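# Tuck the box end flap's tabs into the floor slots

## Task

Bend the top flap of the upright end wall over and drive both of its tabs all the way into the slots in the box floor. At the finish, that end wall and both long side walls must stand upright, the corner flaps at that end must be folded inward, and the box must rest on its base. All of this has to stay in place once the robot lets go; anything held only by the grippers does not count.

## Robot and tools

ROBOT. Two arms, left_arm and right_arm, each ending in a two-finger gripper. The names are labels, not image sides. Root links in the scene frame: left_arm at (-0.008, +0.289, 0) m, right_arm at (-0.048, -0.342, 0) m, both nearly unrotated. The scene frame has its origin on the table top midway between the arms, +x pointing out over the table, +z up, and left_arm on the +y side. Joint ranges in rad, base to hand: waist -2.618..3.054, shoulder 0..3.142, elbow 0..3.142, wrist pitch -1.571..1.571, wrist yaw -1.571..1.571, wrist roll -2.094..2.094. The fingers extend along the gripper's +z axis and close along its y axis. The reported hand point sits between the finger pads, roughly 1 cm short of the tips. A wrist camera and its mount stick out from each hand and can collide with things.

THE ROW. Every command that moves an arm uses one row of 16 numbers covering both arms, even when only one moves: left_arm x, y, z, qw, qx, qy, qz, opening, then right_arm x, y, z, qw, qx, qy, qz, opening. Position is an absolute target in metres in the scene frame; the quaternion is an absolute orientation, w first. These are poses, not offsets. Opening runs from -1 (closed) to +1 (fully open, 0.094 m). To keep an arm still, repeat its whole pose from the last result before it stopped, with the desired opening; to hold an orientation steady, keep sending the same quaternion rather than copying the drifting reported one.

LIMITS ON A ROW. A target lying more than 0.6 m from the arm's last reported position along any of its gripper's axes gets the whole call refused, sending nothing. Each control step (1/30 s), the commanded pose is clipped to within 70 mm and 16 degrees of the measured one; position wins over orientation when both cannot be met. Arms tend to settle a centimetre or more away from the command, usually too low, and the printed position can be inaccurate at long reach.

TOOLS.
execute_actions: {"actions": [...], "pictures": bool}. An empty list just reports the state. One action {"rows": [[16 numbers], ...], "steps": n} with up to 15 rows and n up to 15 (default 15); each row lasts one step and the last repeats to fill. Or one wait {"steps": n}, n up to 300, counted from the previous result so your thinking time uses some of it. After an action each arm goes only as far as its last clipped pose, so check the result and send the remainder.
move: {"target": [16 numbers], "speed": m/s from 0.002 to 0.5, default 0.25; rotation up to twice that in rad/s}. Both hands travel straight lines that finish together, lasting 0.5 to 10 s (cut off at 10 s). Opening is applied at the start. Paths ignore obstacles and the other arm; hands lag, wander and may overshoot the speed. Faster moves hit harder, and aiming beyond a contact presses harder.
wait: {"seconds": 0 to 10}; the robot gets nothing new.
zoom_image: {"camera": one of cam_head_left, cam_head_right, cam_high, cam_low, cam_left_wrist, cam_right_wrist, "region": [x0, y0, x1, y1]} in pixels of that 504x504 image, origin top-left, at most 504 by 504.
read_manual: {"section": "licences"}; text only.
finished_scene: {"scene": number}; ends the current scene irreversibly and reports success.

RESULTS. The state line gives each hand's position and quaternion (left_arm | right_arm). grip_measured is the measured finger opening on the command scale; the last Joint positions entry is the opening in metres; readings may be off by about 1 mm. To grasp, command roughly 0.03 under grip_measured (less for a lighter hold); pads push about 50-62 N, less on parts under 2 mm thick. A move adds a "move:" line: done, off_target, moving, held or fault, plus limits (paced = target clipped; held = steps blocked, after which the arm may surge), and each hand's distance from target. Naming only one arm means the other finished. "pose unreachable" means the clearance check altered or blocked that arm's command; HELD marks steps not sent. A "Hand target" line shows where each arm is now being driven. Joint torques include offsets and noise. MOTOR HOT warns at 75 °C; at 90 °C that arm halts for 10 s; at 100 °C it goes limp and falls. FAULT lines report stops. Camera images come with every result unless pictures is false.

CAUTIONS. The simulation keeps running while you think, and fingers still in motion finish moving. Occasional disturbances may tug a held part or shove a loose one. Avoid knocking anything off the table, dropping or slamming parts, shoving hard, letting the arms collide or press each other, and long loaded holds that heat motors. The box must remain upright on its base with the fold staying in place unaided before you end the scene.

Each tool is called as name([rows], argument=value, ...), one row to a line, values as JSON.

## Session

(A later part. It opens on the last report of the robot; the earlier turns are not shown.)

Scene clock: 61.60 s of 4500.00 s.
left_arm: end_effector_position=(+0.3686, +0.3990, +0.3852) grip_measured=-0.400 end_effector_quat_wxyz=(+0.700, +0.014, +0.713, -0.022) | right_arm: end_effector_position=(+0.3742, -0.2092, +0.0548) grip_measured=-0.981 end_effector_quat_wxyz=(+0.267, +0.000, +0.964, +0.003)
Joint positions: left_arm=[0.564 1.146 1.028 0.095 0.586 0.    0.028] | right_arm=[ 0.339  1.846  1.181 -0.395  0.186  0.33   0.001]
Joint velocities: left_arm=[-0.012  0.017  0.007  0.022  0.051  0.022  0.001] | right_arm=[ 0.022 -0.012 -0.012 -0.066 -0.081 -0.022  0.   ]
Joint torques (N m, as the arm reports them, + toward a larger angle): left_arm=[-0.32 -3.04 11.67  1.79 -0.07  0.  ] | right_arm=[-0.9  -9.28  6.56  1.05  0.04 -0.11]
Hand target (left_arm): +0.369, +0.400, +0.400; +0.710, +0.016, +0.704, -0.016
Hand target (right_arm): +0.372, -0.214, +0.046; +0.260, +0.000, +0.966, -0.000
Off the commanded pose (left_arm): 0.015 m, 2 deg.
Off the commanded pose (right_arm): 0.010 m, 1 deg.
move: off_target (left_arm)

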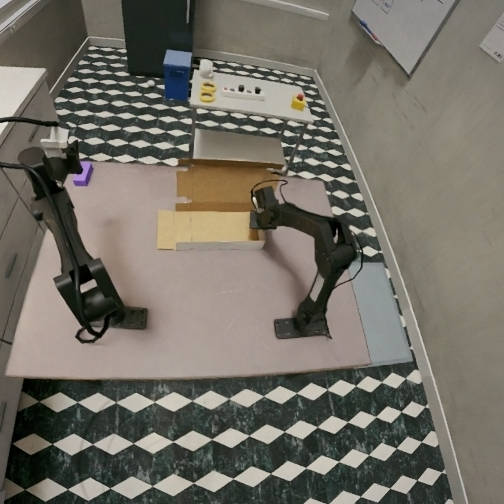

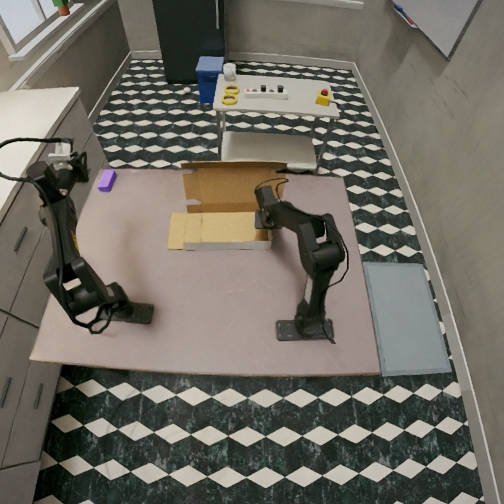

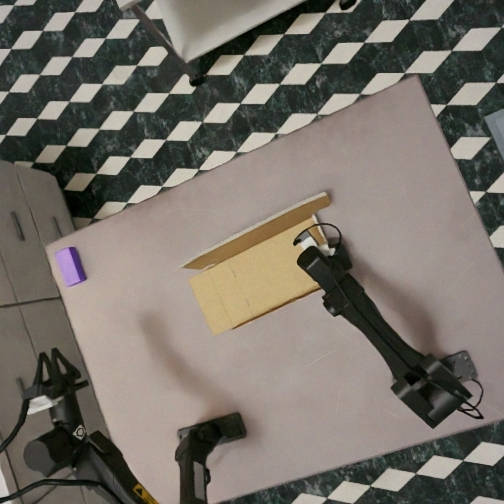

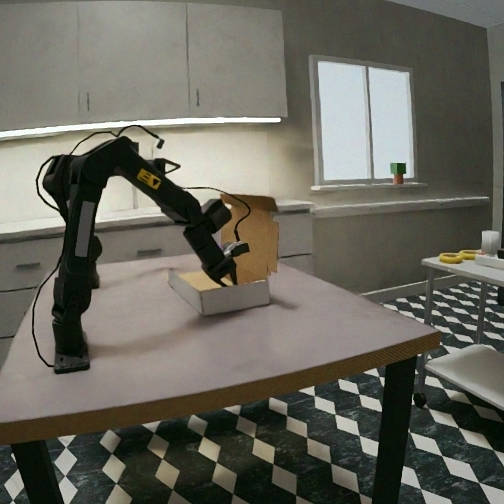

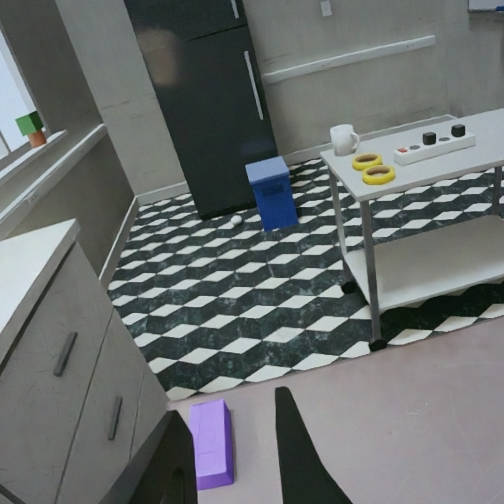

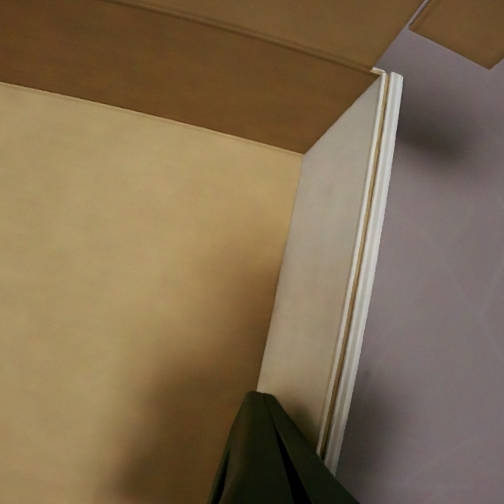

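move(target=[0.37,0.40,0.40,0.71,0.016,0.704,-0.016,-0.4,0.372,-0.21,0.145,0.26,0,0.966,0,-1], speed=0.06)

move(target=[0.37,0.40,0.40,0.71,0.016,0.704,-0.016,-0.4,0.372,-0.227,0.135,0.26,0,0.966,0,-1], speed=0.03)

move(target=[0.37,0.40,0.40,0.71,0.016,0.704,-0.016,-0.4,0.372,-0.227,0.075,0.26,0,0.966,0,-1], speed=0.03)

Scene clock: 69.63 s of 4500.00 s.
left_arm: end_effector_position=(+0.3686, +0.3990, +0.3852) grip_measured=-0.400 end_effector_quat_wxyz=(+0.700, +0.014, +0.713, -0.022) | right_arm: end_effector_position=(+0.3692, -0.2112, +0.1285) grip_measured=-0.981 end_effector_quat_wxyz=(+0.246, -0.002, +0.969, -0.006)
Joint positions: left_arm=[0.564 1.146 1.028 0.095 0.586 0.    0.028] | right_arm=[ 0.339  1.784  1.431 -0.754  0.186  0.33   0.001]
Joint velocities: left_arm=[-0.012  0.002  0.007  0.022  0.007 -0.066  0.001] | right_arm=[ 0.002 -0.027  0.007  0.007 -0.037 -0.007  0.   ]
Joint torques (N m, as the arm reports them, + toward a larger angle): left_arm=[-0.18 -3.03 11.68  1.78 -0.08 -0.02] | right_arm=[  0.03 -11.52  11.42   0.78   0.1   -0.02]
Hand target (left_arm): +0.369, +0.400, +0.400; +0.710, +0.016, +0.704, -0.016
Hand target (right_arm): +0.372, -0.210, +0.145; +0.260, +0.000, +0.966, +0.000
Off the commanded pose (left_arm): 0.015 m, 2 deg.
Off the commanded pose (right_arm): 0.017 m, 2 deg.
After step 90, 3.00 s passed at rest.
move: off_target (left_arm, right_arm)

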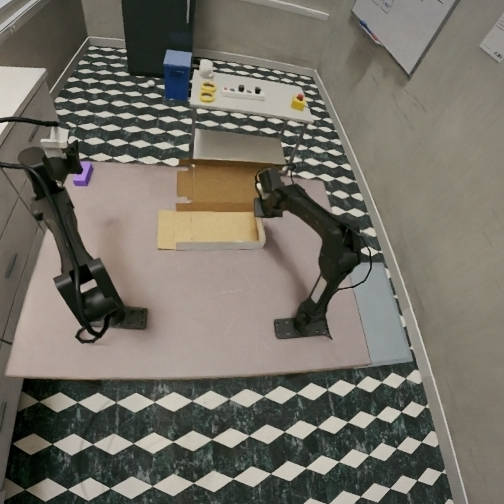

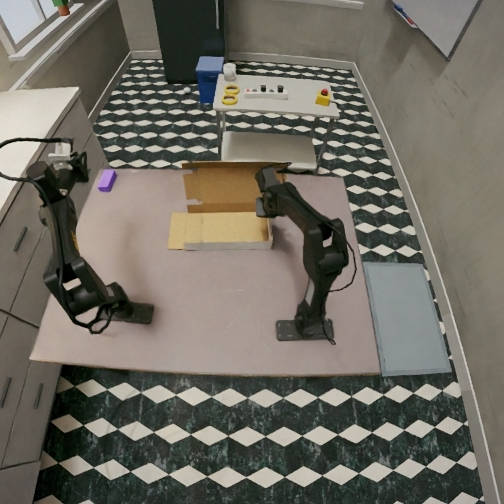

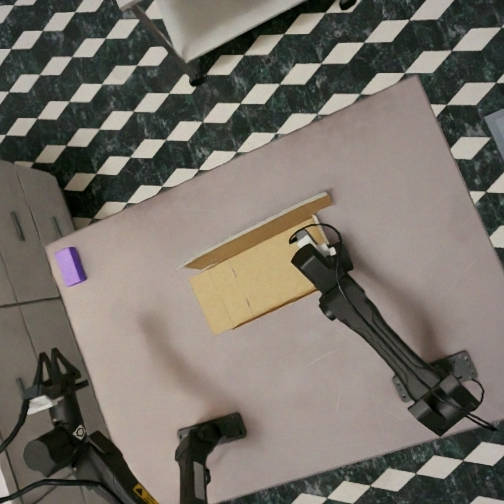

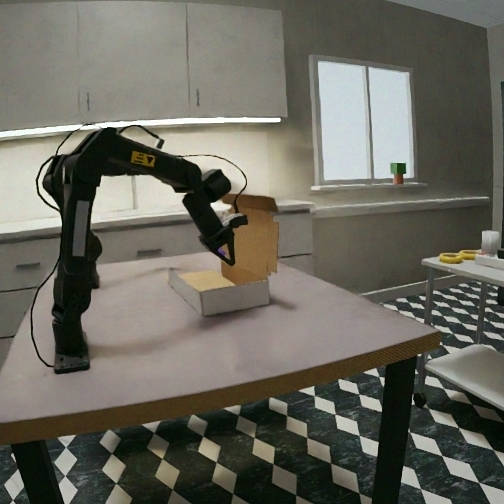

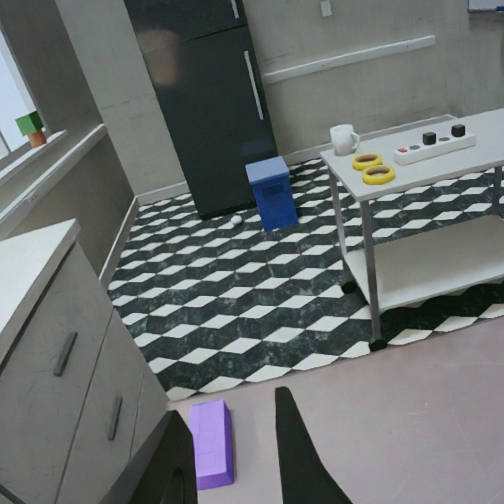

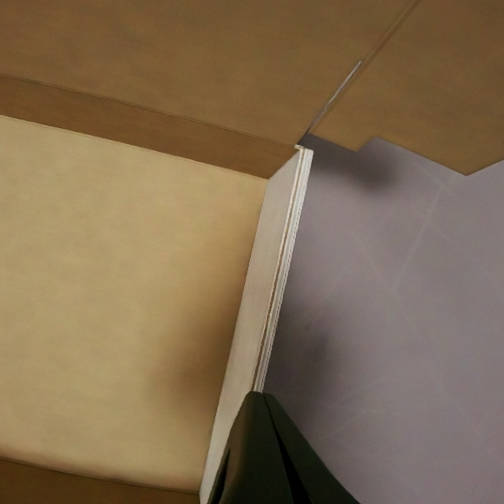

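Scene clock: 70.53 s of 4500.00 s.
left_arm: end_effector_position=(+0.3686, +0.3990, +0.3852) grip_measured=-0.400 end_effector_quat_wxyz=(+0.700, +0.014, +0.713, -0.022) | right_arm: end_effector_position=(+0.3738, -0.2239, +0.1307) grip_measured=-0.981 end_effector_quat_wxyz=(+0.254, +0.000, +0.967, -0.005)
Joint positions: left_arm=[0.564 1.146 1.028 0.095 0.586 0.    0.028] | right_arm=[ 0.303  1.769  1.412 -0.728  0.174  0.299  0.001]
Joint velocities: left_arm=[ 0.012 -0.012 -0.012 -0.066 -0.007  0.007 -0.002] | right_arm=[ 0.007  0.007 -0.002  0.007 -0.051  0.037 -0.001]
Joint torques (N m, as the arm reports them, + toward a larger angle): left_arm=[-0.3  -3.11 11.67  1.79 -0.09  0.  ] | right_arm=[ -0.8  -11.67   7.     1.04  -0.01  -0.11]
Hand target (left_arm): +0.369, +0.400, +0.400; +0.710, +0.016, +0.704, -0.016
Hand target (right_arm): +0.372, -0.227, +0.135; +0.260, +0.000, +0.966, -0.001
Off the commanded pose (left_arm): 0.015 m, 2 deg.
Off the commanded pose (right_arm): 0.006 m, 1 deg.
move: off_target (left_arm)

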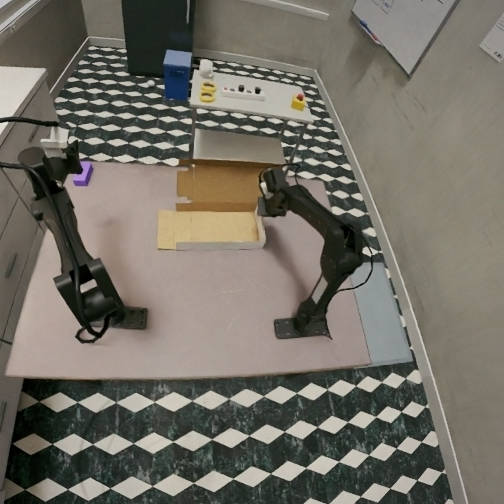

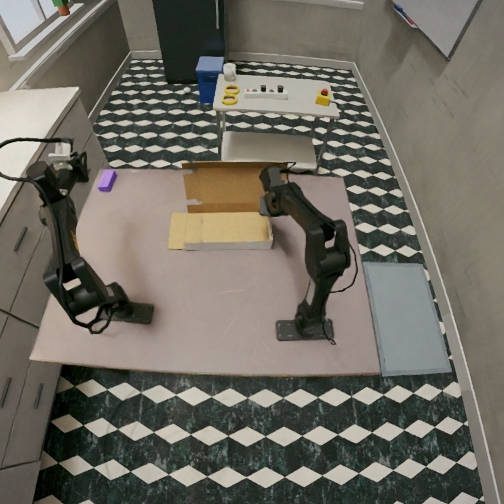

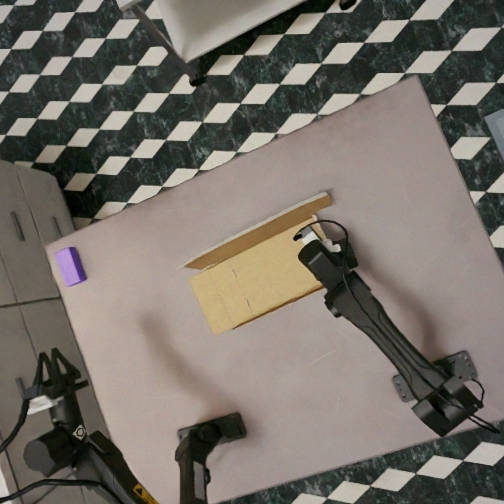

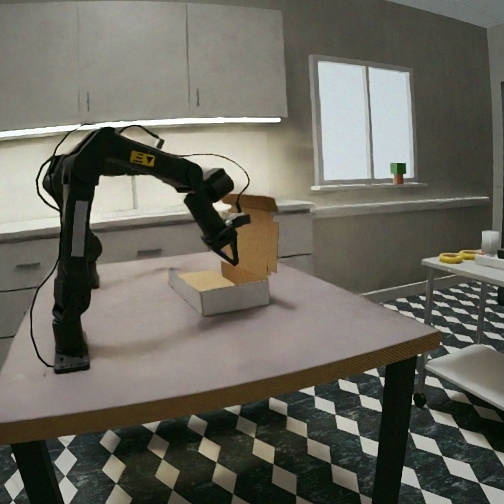

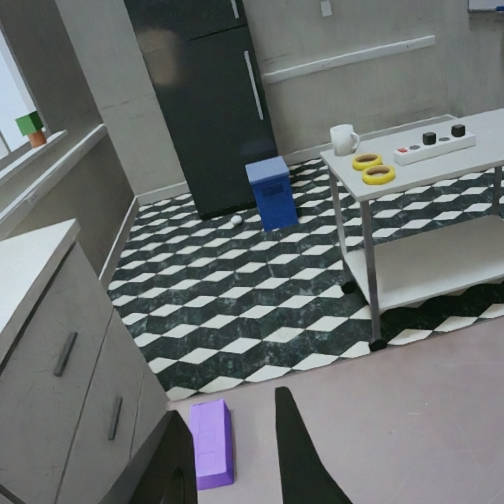

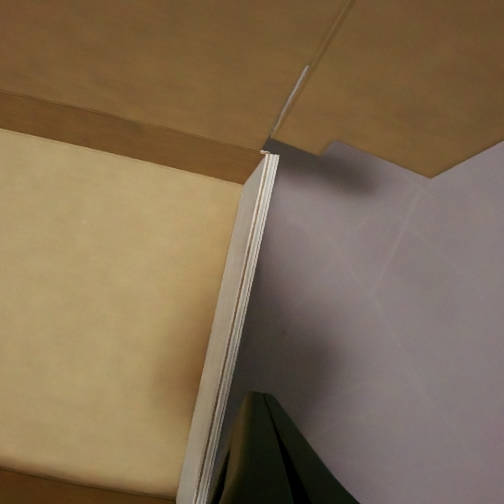

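Scene clock: 72.83 s of 4500.00 s.
left_arm: end_effector_position=(+0.3686, +0.3990, +0.3852) grip_measured=-0.400 end_effector_quat_wxyz=(+0.700, +0.014, +0.713, -0.022) | right_arm: end_effector_position=(+0.3741, -0.2235, +0.0833) grip_measured=-0.981 end_effector_quat_wxyz=(+0.268, +0.001, +0.963, +0.001)
Joint positions: left_arm=[0.564 1.146 1.028 0.095 0.586 0.    0.028] | right_arm=[ 0.303  1.787  1.227 -0.494  0.172  0.299  0.001]
Joint velocities: left_arm=[ 0.012 -0.002 -0.017  0.037  0.037 -0.007 -0.001] | right_arm=[-0.002  0.002  0.012 -0.007 -0.051 -0.007 -0.   ]
Joint torques (N m, as the arm reports them, + toward a larger angle): left_arm=[-0.35 -3.02 11.71  1.79 -0.07  0.  ] | right_arm=[-0.78 -8.98  6.94  1.09  0.   -0.11]
Hand target (left_arm): +0.369, +0.400, +0.400; +0.710, +0.016, +0.704, -0.016
Hand target (right_arm): +0.372, -0.227, +0.075; +0.260, +0.000, +0.966, -0.000
Off the commanded pose (left_arm): 0.015 m, 2 deg.
Off the commanded pose (right_arm): 0.009 m, 1 deg.
move: off_target (left_arm)

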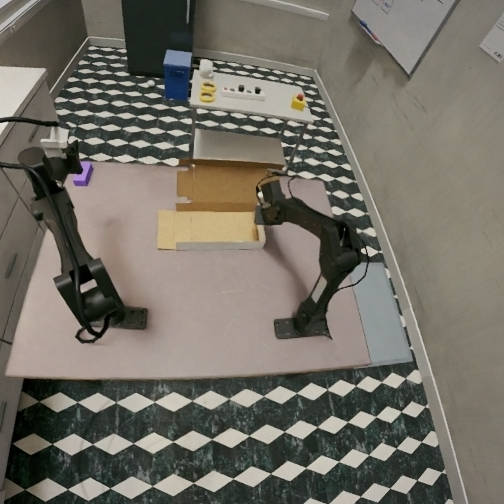

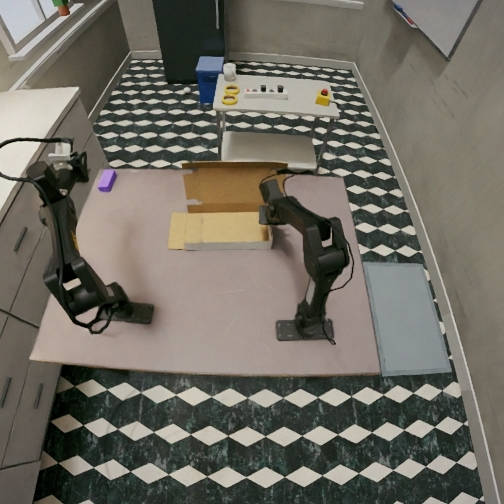

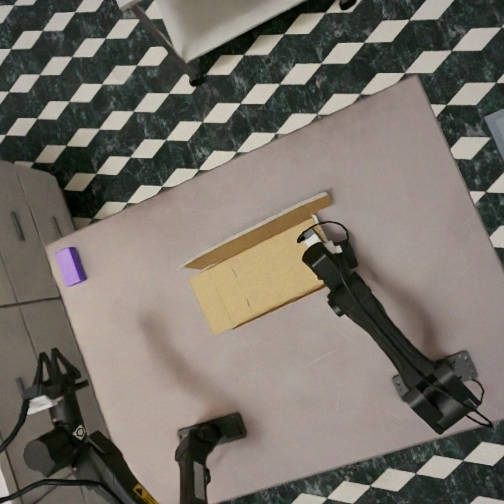

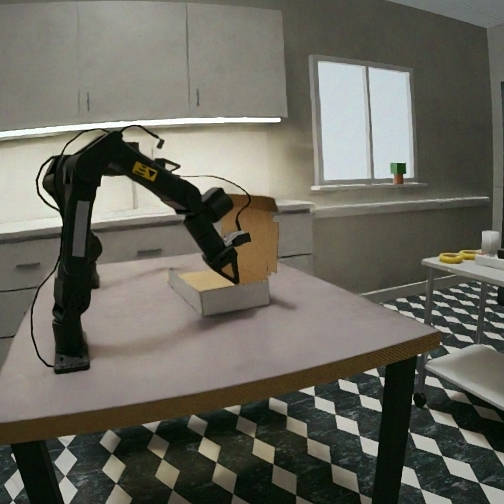

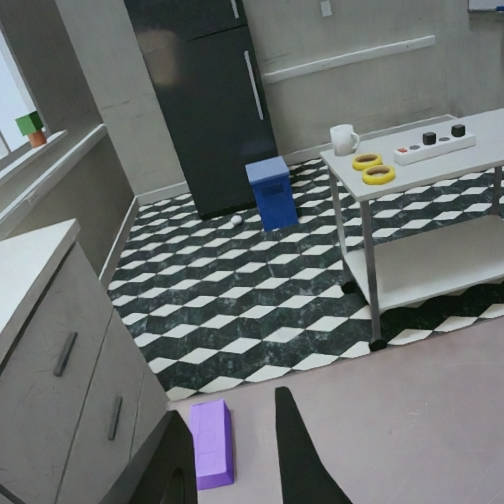

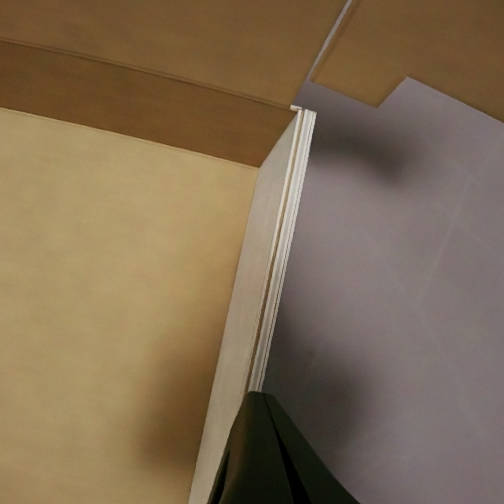

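move(target=[0.37,0.40,0.40,0.71,0.016,0.704,-0.016,-0.4,0.372,-0.227,0.045,0.26,0,0.966,0,-1], speed=0.03)

Scene clock: 83.73 s of 4500.00 s.
left_arm: end_effector_position=(+0.3686, +0.3990, +0.3852) grip_measured=-0.400 end_effector_quat_wxyz=(+0.700, +0.014, +0.713, -0.022) | right_arm: end_effector_position=(+0.3885, -0.2187, +0.0804) grip_measured=-0.981 end_effector_quat_wxyz=(+0.309, +0.005, +0.951, +0.015)
Joint positions: left_arm=[0.564 1.146 1.028 0.095 0.586 0.    0.028] | right_arm=[ 0.303  1.793  1.171 -0.34   0.174  0.299  0.001]
Joint velocities: left_arm=[ 0.017 -0.002  0.007 -0.066 -0.007  0.037  0.   ] | right_arm=[ 0.017 -0.002  0.002 -0.051 -0.051 -0.037  0.   ]
Joint torques (N m, as the arm reports them, + toward a larger angle): left_arm=[-0.3  -2.97 11.71  1.77 -0.08  0.02] | right_arm=[-0.79 -6.33  5.26  0.8  -0.05 -0.1 ]
Hand target (left_arm): +0.369, +0.400, +0.400; +0.710, +0.016, +0.704, -0.016
Hand target (right_arm): +0.371, -0.227, +0.047; +0.260, +0.000, +0.966, +0.001
Off the commanded pose (left_arm): 0.015 m, 2 deg.
Off the commanded pose (right_arm): 0.040 m, 6 deg.
After step 90, 6.20 s passed at rest.
move: off_target (left_arm, right_arm)

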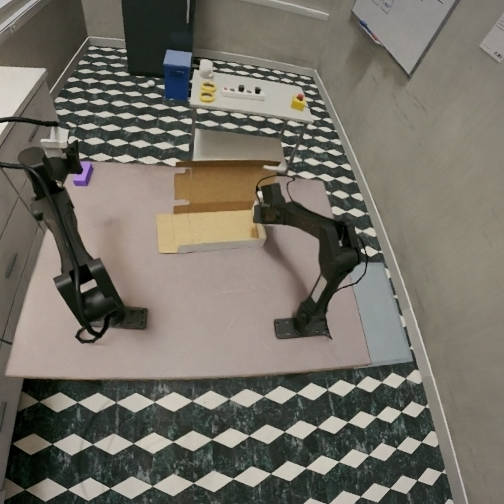

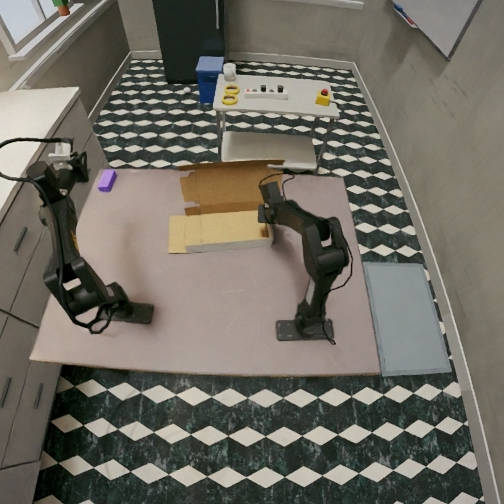

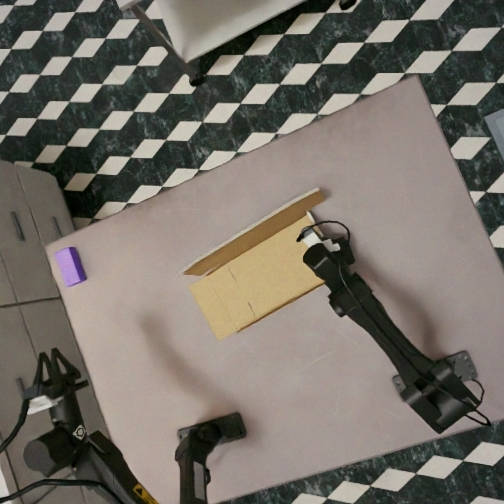

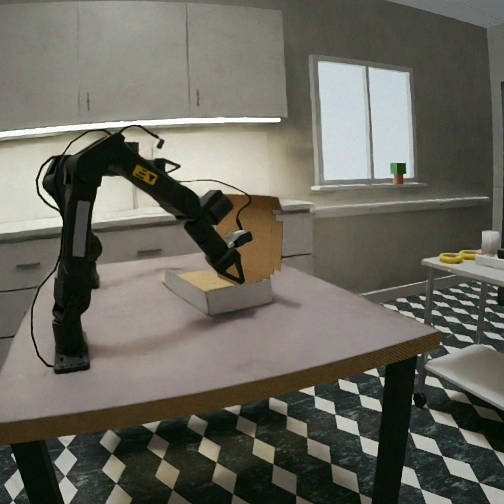

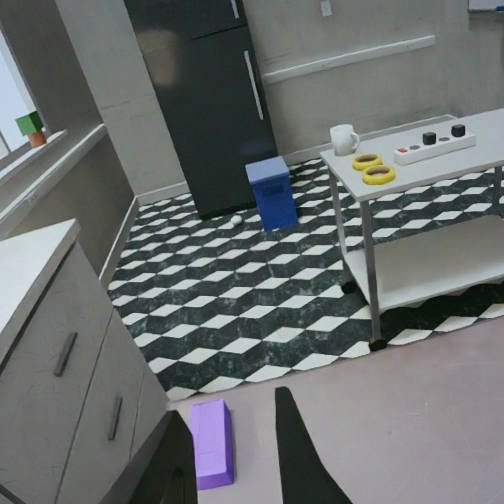

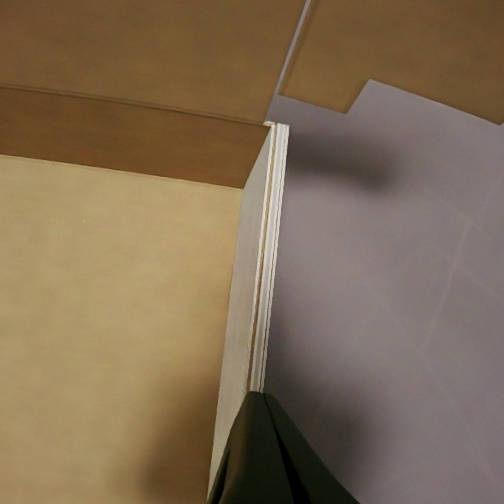

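move(target=[0.37,0.40,0.40,0.71,0.016,0.704,-0.016,-0.4,0.372,-0.227,0.13,0.26,0,0.966,0,-1], speed=0.1)

move(target=[0.37,0.40,0.40,0.71,0.016,0.704,-0.016,-0.4,0.32,-0.227,0.13,0.26,0,0.966,0,-1], speed=0.1)

move(target=[0.37,0.40,0.40,0.71,0.016,0.704,-0.016,-0.4,0.32,-0.227,0.09,0.26,0,0.966,0,-1], speed=0.05)

Scene clock: 89.07 s of 4500.00 s.
left_arm: end_effector_position=(+0.3686, +0.3990, +0.3852) grip_measured=-0.400 end_effector_quat_wxyz=(+0.700, +0.014, +0.713, -0.022) | right_arm: end_effector_position=(+0.3682, -0.2252, +0.1172) grip_measured=-0.981 end_effector_quat_wxyz=(+0.251, -0.001, +0.968, -0.004)
Joint positions: left_arm=[0.564 1.146 1.028 0.095 0.586 0.    0.028] | right_arm=[ 0.303  1.759  1.349 -0.681  0.17   0.298  0.001]
Joint velocities: left_arm=[ 0.002 -0.002  0.007 -0.051 -0.022 -0.037 -0.   ] | right_arm=[ 0.002 -0.007  0.002 -0.022  0.037  0.007 -0.   ]
Joint torques (N m, as the arm reports them, + toward a larger angle): left_arm=[-0.14 -3.11 11.69  1.81 -0.09 -0.01] | right_arm=[ -0.83 -10.62  11.29   0.78   0.    -0.11]
Hand target (left_arm): +0.369, +0.400, +0.400; +0.710, +0.016, +0.704, -0.016
Hand target (right_arm): +0.372, -0.227, +0.130; +0.260, -0.000, +0.966, +0.001
Off the commanded pose (left_arm): 0.015 m, 2 deg.
Off the commanded pose (right_arm): 0.013 m, 1 deg.
After step 90, 1.13 s passed at rest.
move: off_target (left_arm, right_arm)

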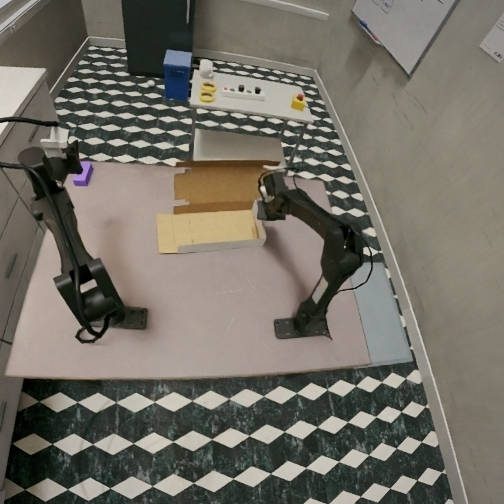

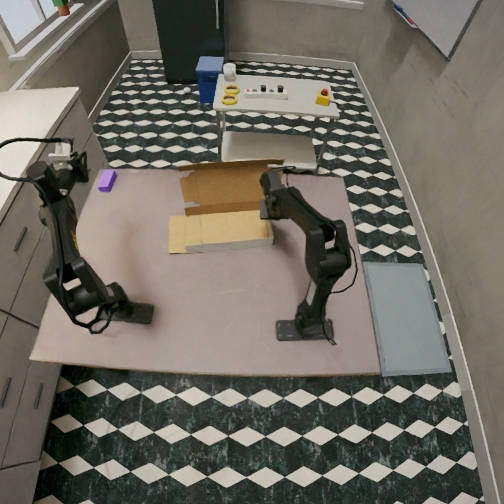

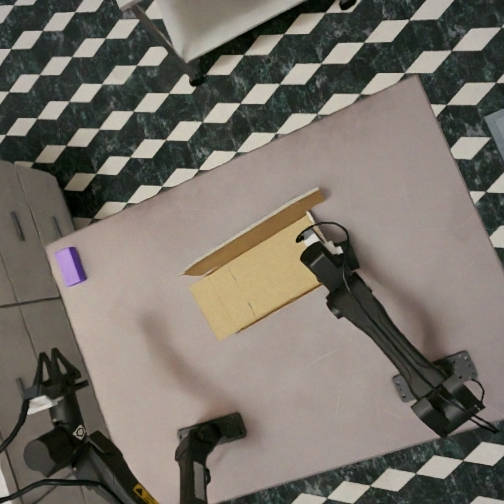

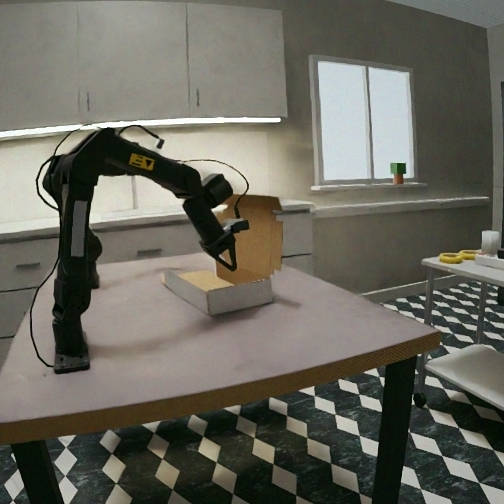

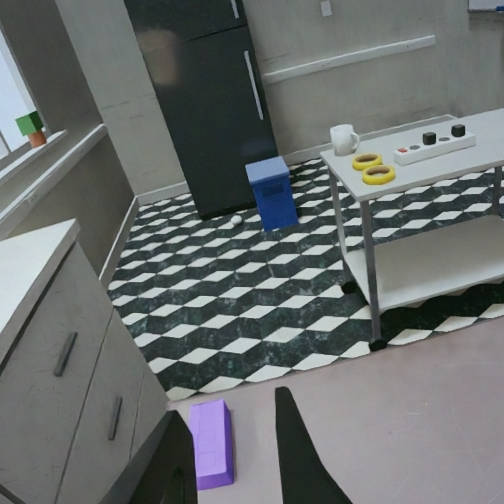

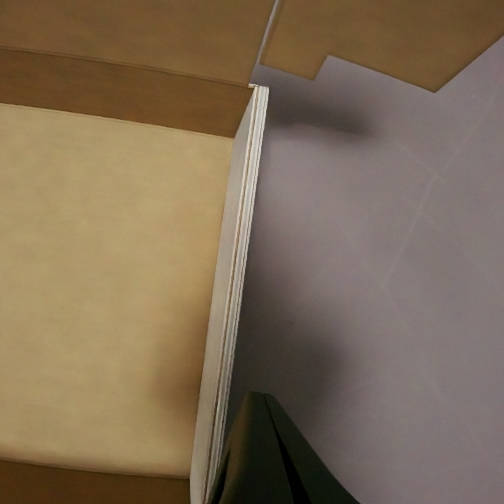

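Scene clock: 89.90 s of 4500.00 s.
left_arm: end_effector_position=(+0.3686, +0.3990, +0.3852) grip_measured=-0.400 end_effector_quat_wxyz=(+0.700, +0.014, +0.713, -0.022) | right_arm: end_effector_position=(+0.3277, -0.2249, +0.1318) grip_measured=-0.981 end_effector_quat_wxyz=(+0.263, -0.002, +0.965, +0.005)
Joint positions: left_arm=[0.564 1.146 1.028 0.095 0.586 0.    0.028] | right_arm=[ 0.343  1.586  1.204 -0.684  0.18   0.331  0.001]
Joint velocities: left_arm=[-0.012  0.002  0.007 -0.007  0.007  0.007 -0.001] | right_arm=[ 0.002 -0.012  0.002 -0.007  0.022  0.081 -0.   ]
Joint torques (N m, as the arm reports them, + toward a larger angle): left_arm=[-0.19 -2.95 11.67  1.8  -0.07 -0.01] | right_arm=[ 0.89 -9.22  6.85  0.86  0.23  0.07]
Hand target (left_arm): +0.369, +0.400, +0.400; +0.710, +0.016, +0.704, -0.016
Hand target (right_arm): +0.320, -0.226, +0.131; +0.260, -0.000, +0.966, -0.000
Off the commanded pose (left_arm): 0.015 m, 2 deg.
Off the commanded pose (right_arm): 0.008 m, 1 deg.
move: off_target (left_arm)

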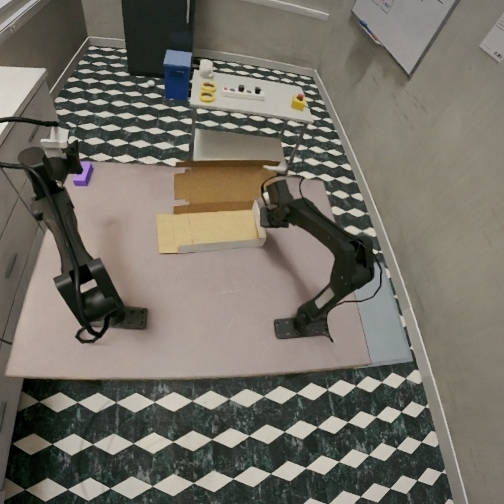

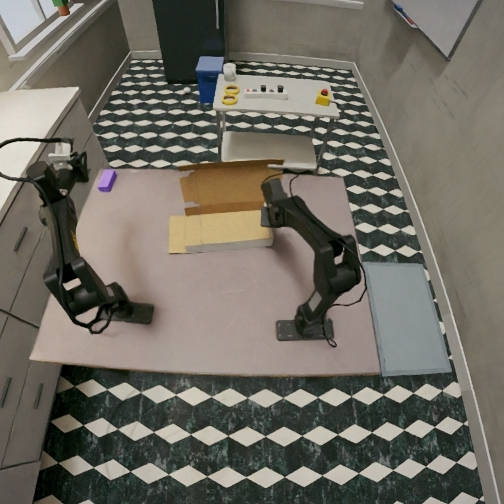

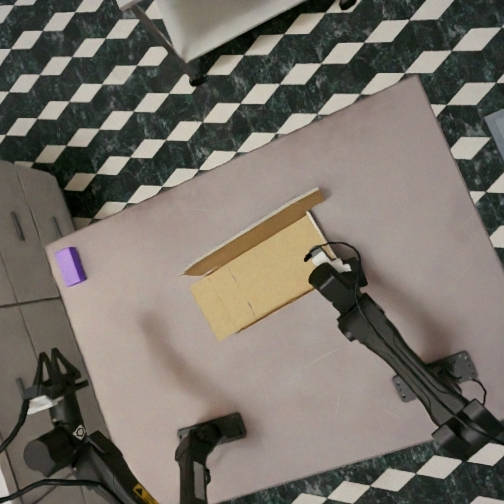

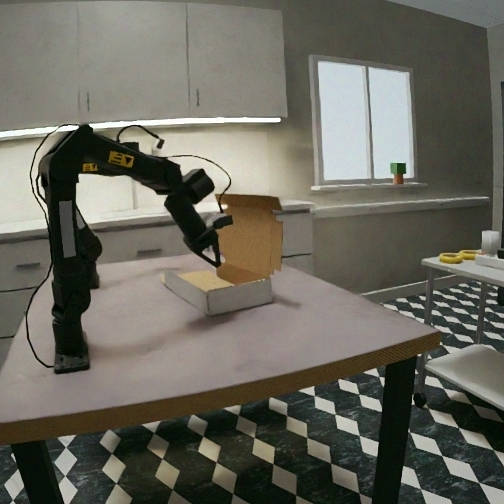

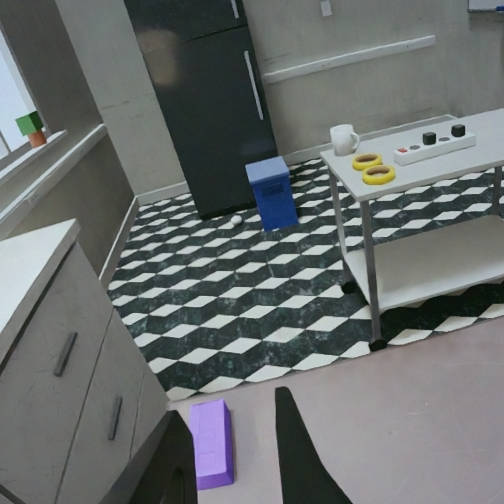

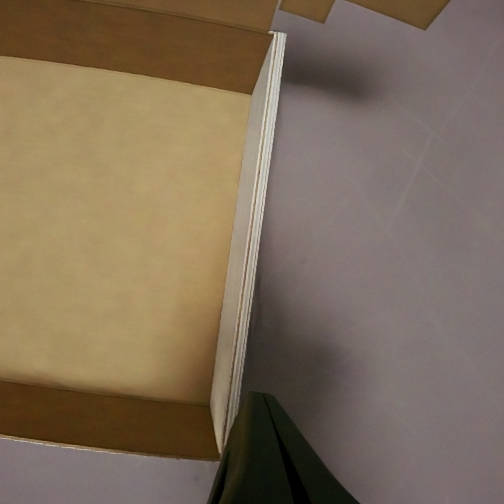

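Scene clock: 91.23 s of 4500.00 s.
left_arm: end_effector_position=(+0.3686, +0.3990, +0.3852) grip_measured=-0.400 end_effector_quat_wxyz=(+0.700, +0.014, +0.713, -0.022) | right_arm: end_effector_position=(+0.3229, -0.2269, +0.0997) grip_measured=-0.981 end_effector_quat_wxyz=(+0.267, -0.001, +0.964, +0.007)
Joint positions: left_arm=[0.564 1.146 1.028 0.095 0.586 0.    0.028] | right_arm=[ 0.343  1.586  1.069 -0.54   0.18   0.332  0.001]
Joint velocities: left_arm=[ 0.012 -0.017  0.007 -0.037 -0.022 -0.051  0.001] | right_arm=[-0.027  0.017  0.002  0.022  0.11  -0.051 -0.   ]
Joint torques (N m, as the arm reports them, + toward a larger angle): left_arm=[-0.26 -2.94 11.74  1.77 -0.09  0.02] | right_arm=[ 0.74 -6.26  7.01  1.06  0.23  0.07]
Hand target (left_arm): +0.369, +0.400, +0.400; +0.710, +0.016, +0.704, -0.016
Hand target (right_arm): +0.320, -0.227, +0.090; +0.260, -0.000, +0.966, -0.000
Off the commanded pose (left_arm): 0.015 m, 2 deg.
Off the commanded pose (right_arm): 0.010 m, 1 deg.
move: off_target (left_arm)

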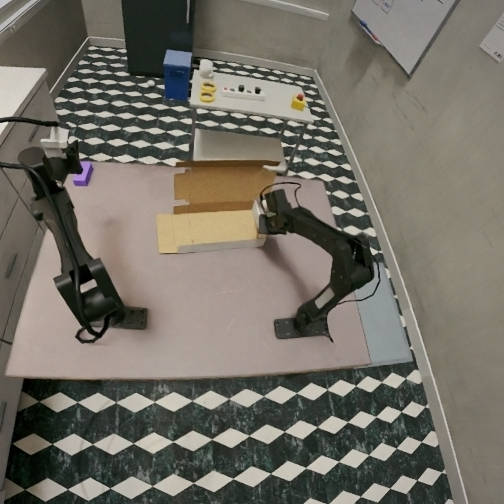

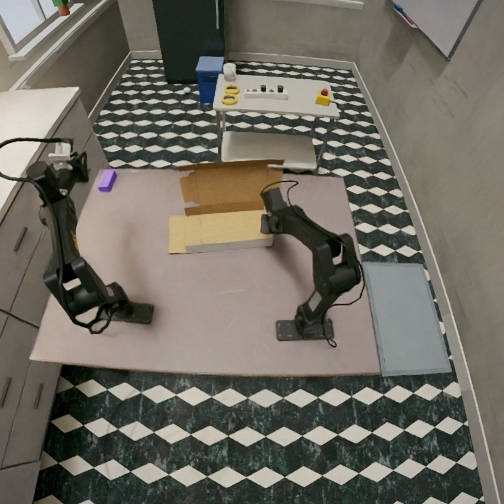

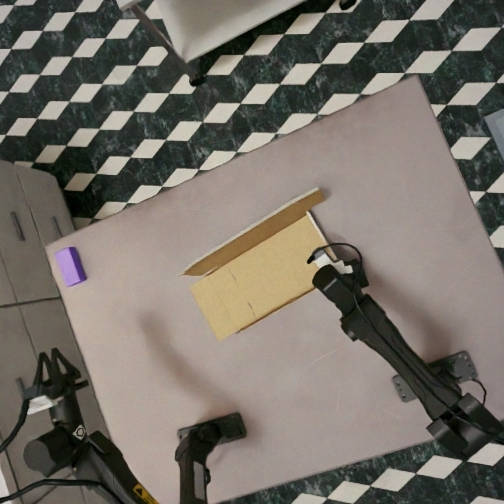

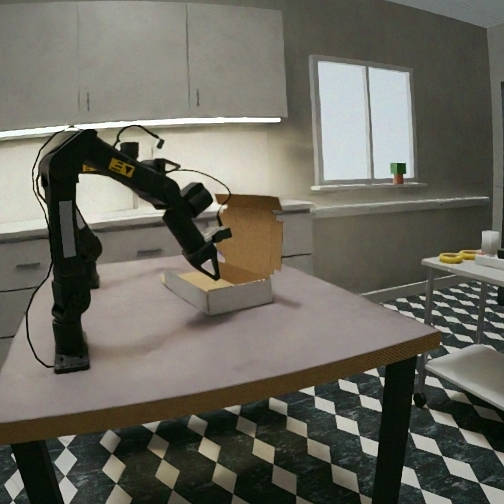

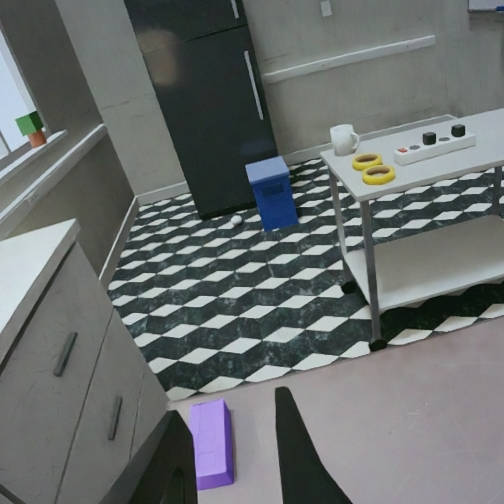

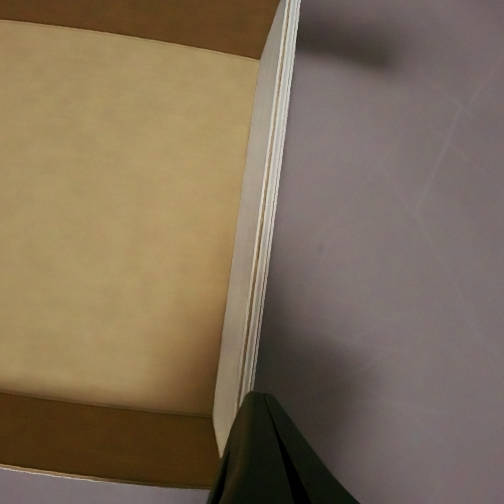

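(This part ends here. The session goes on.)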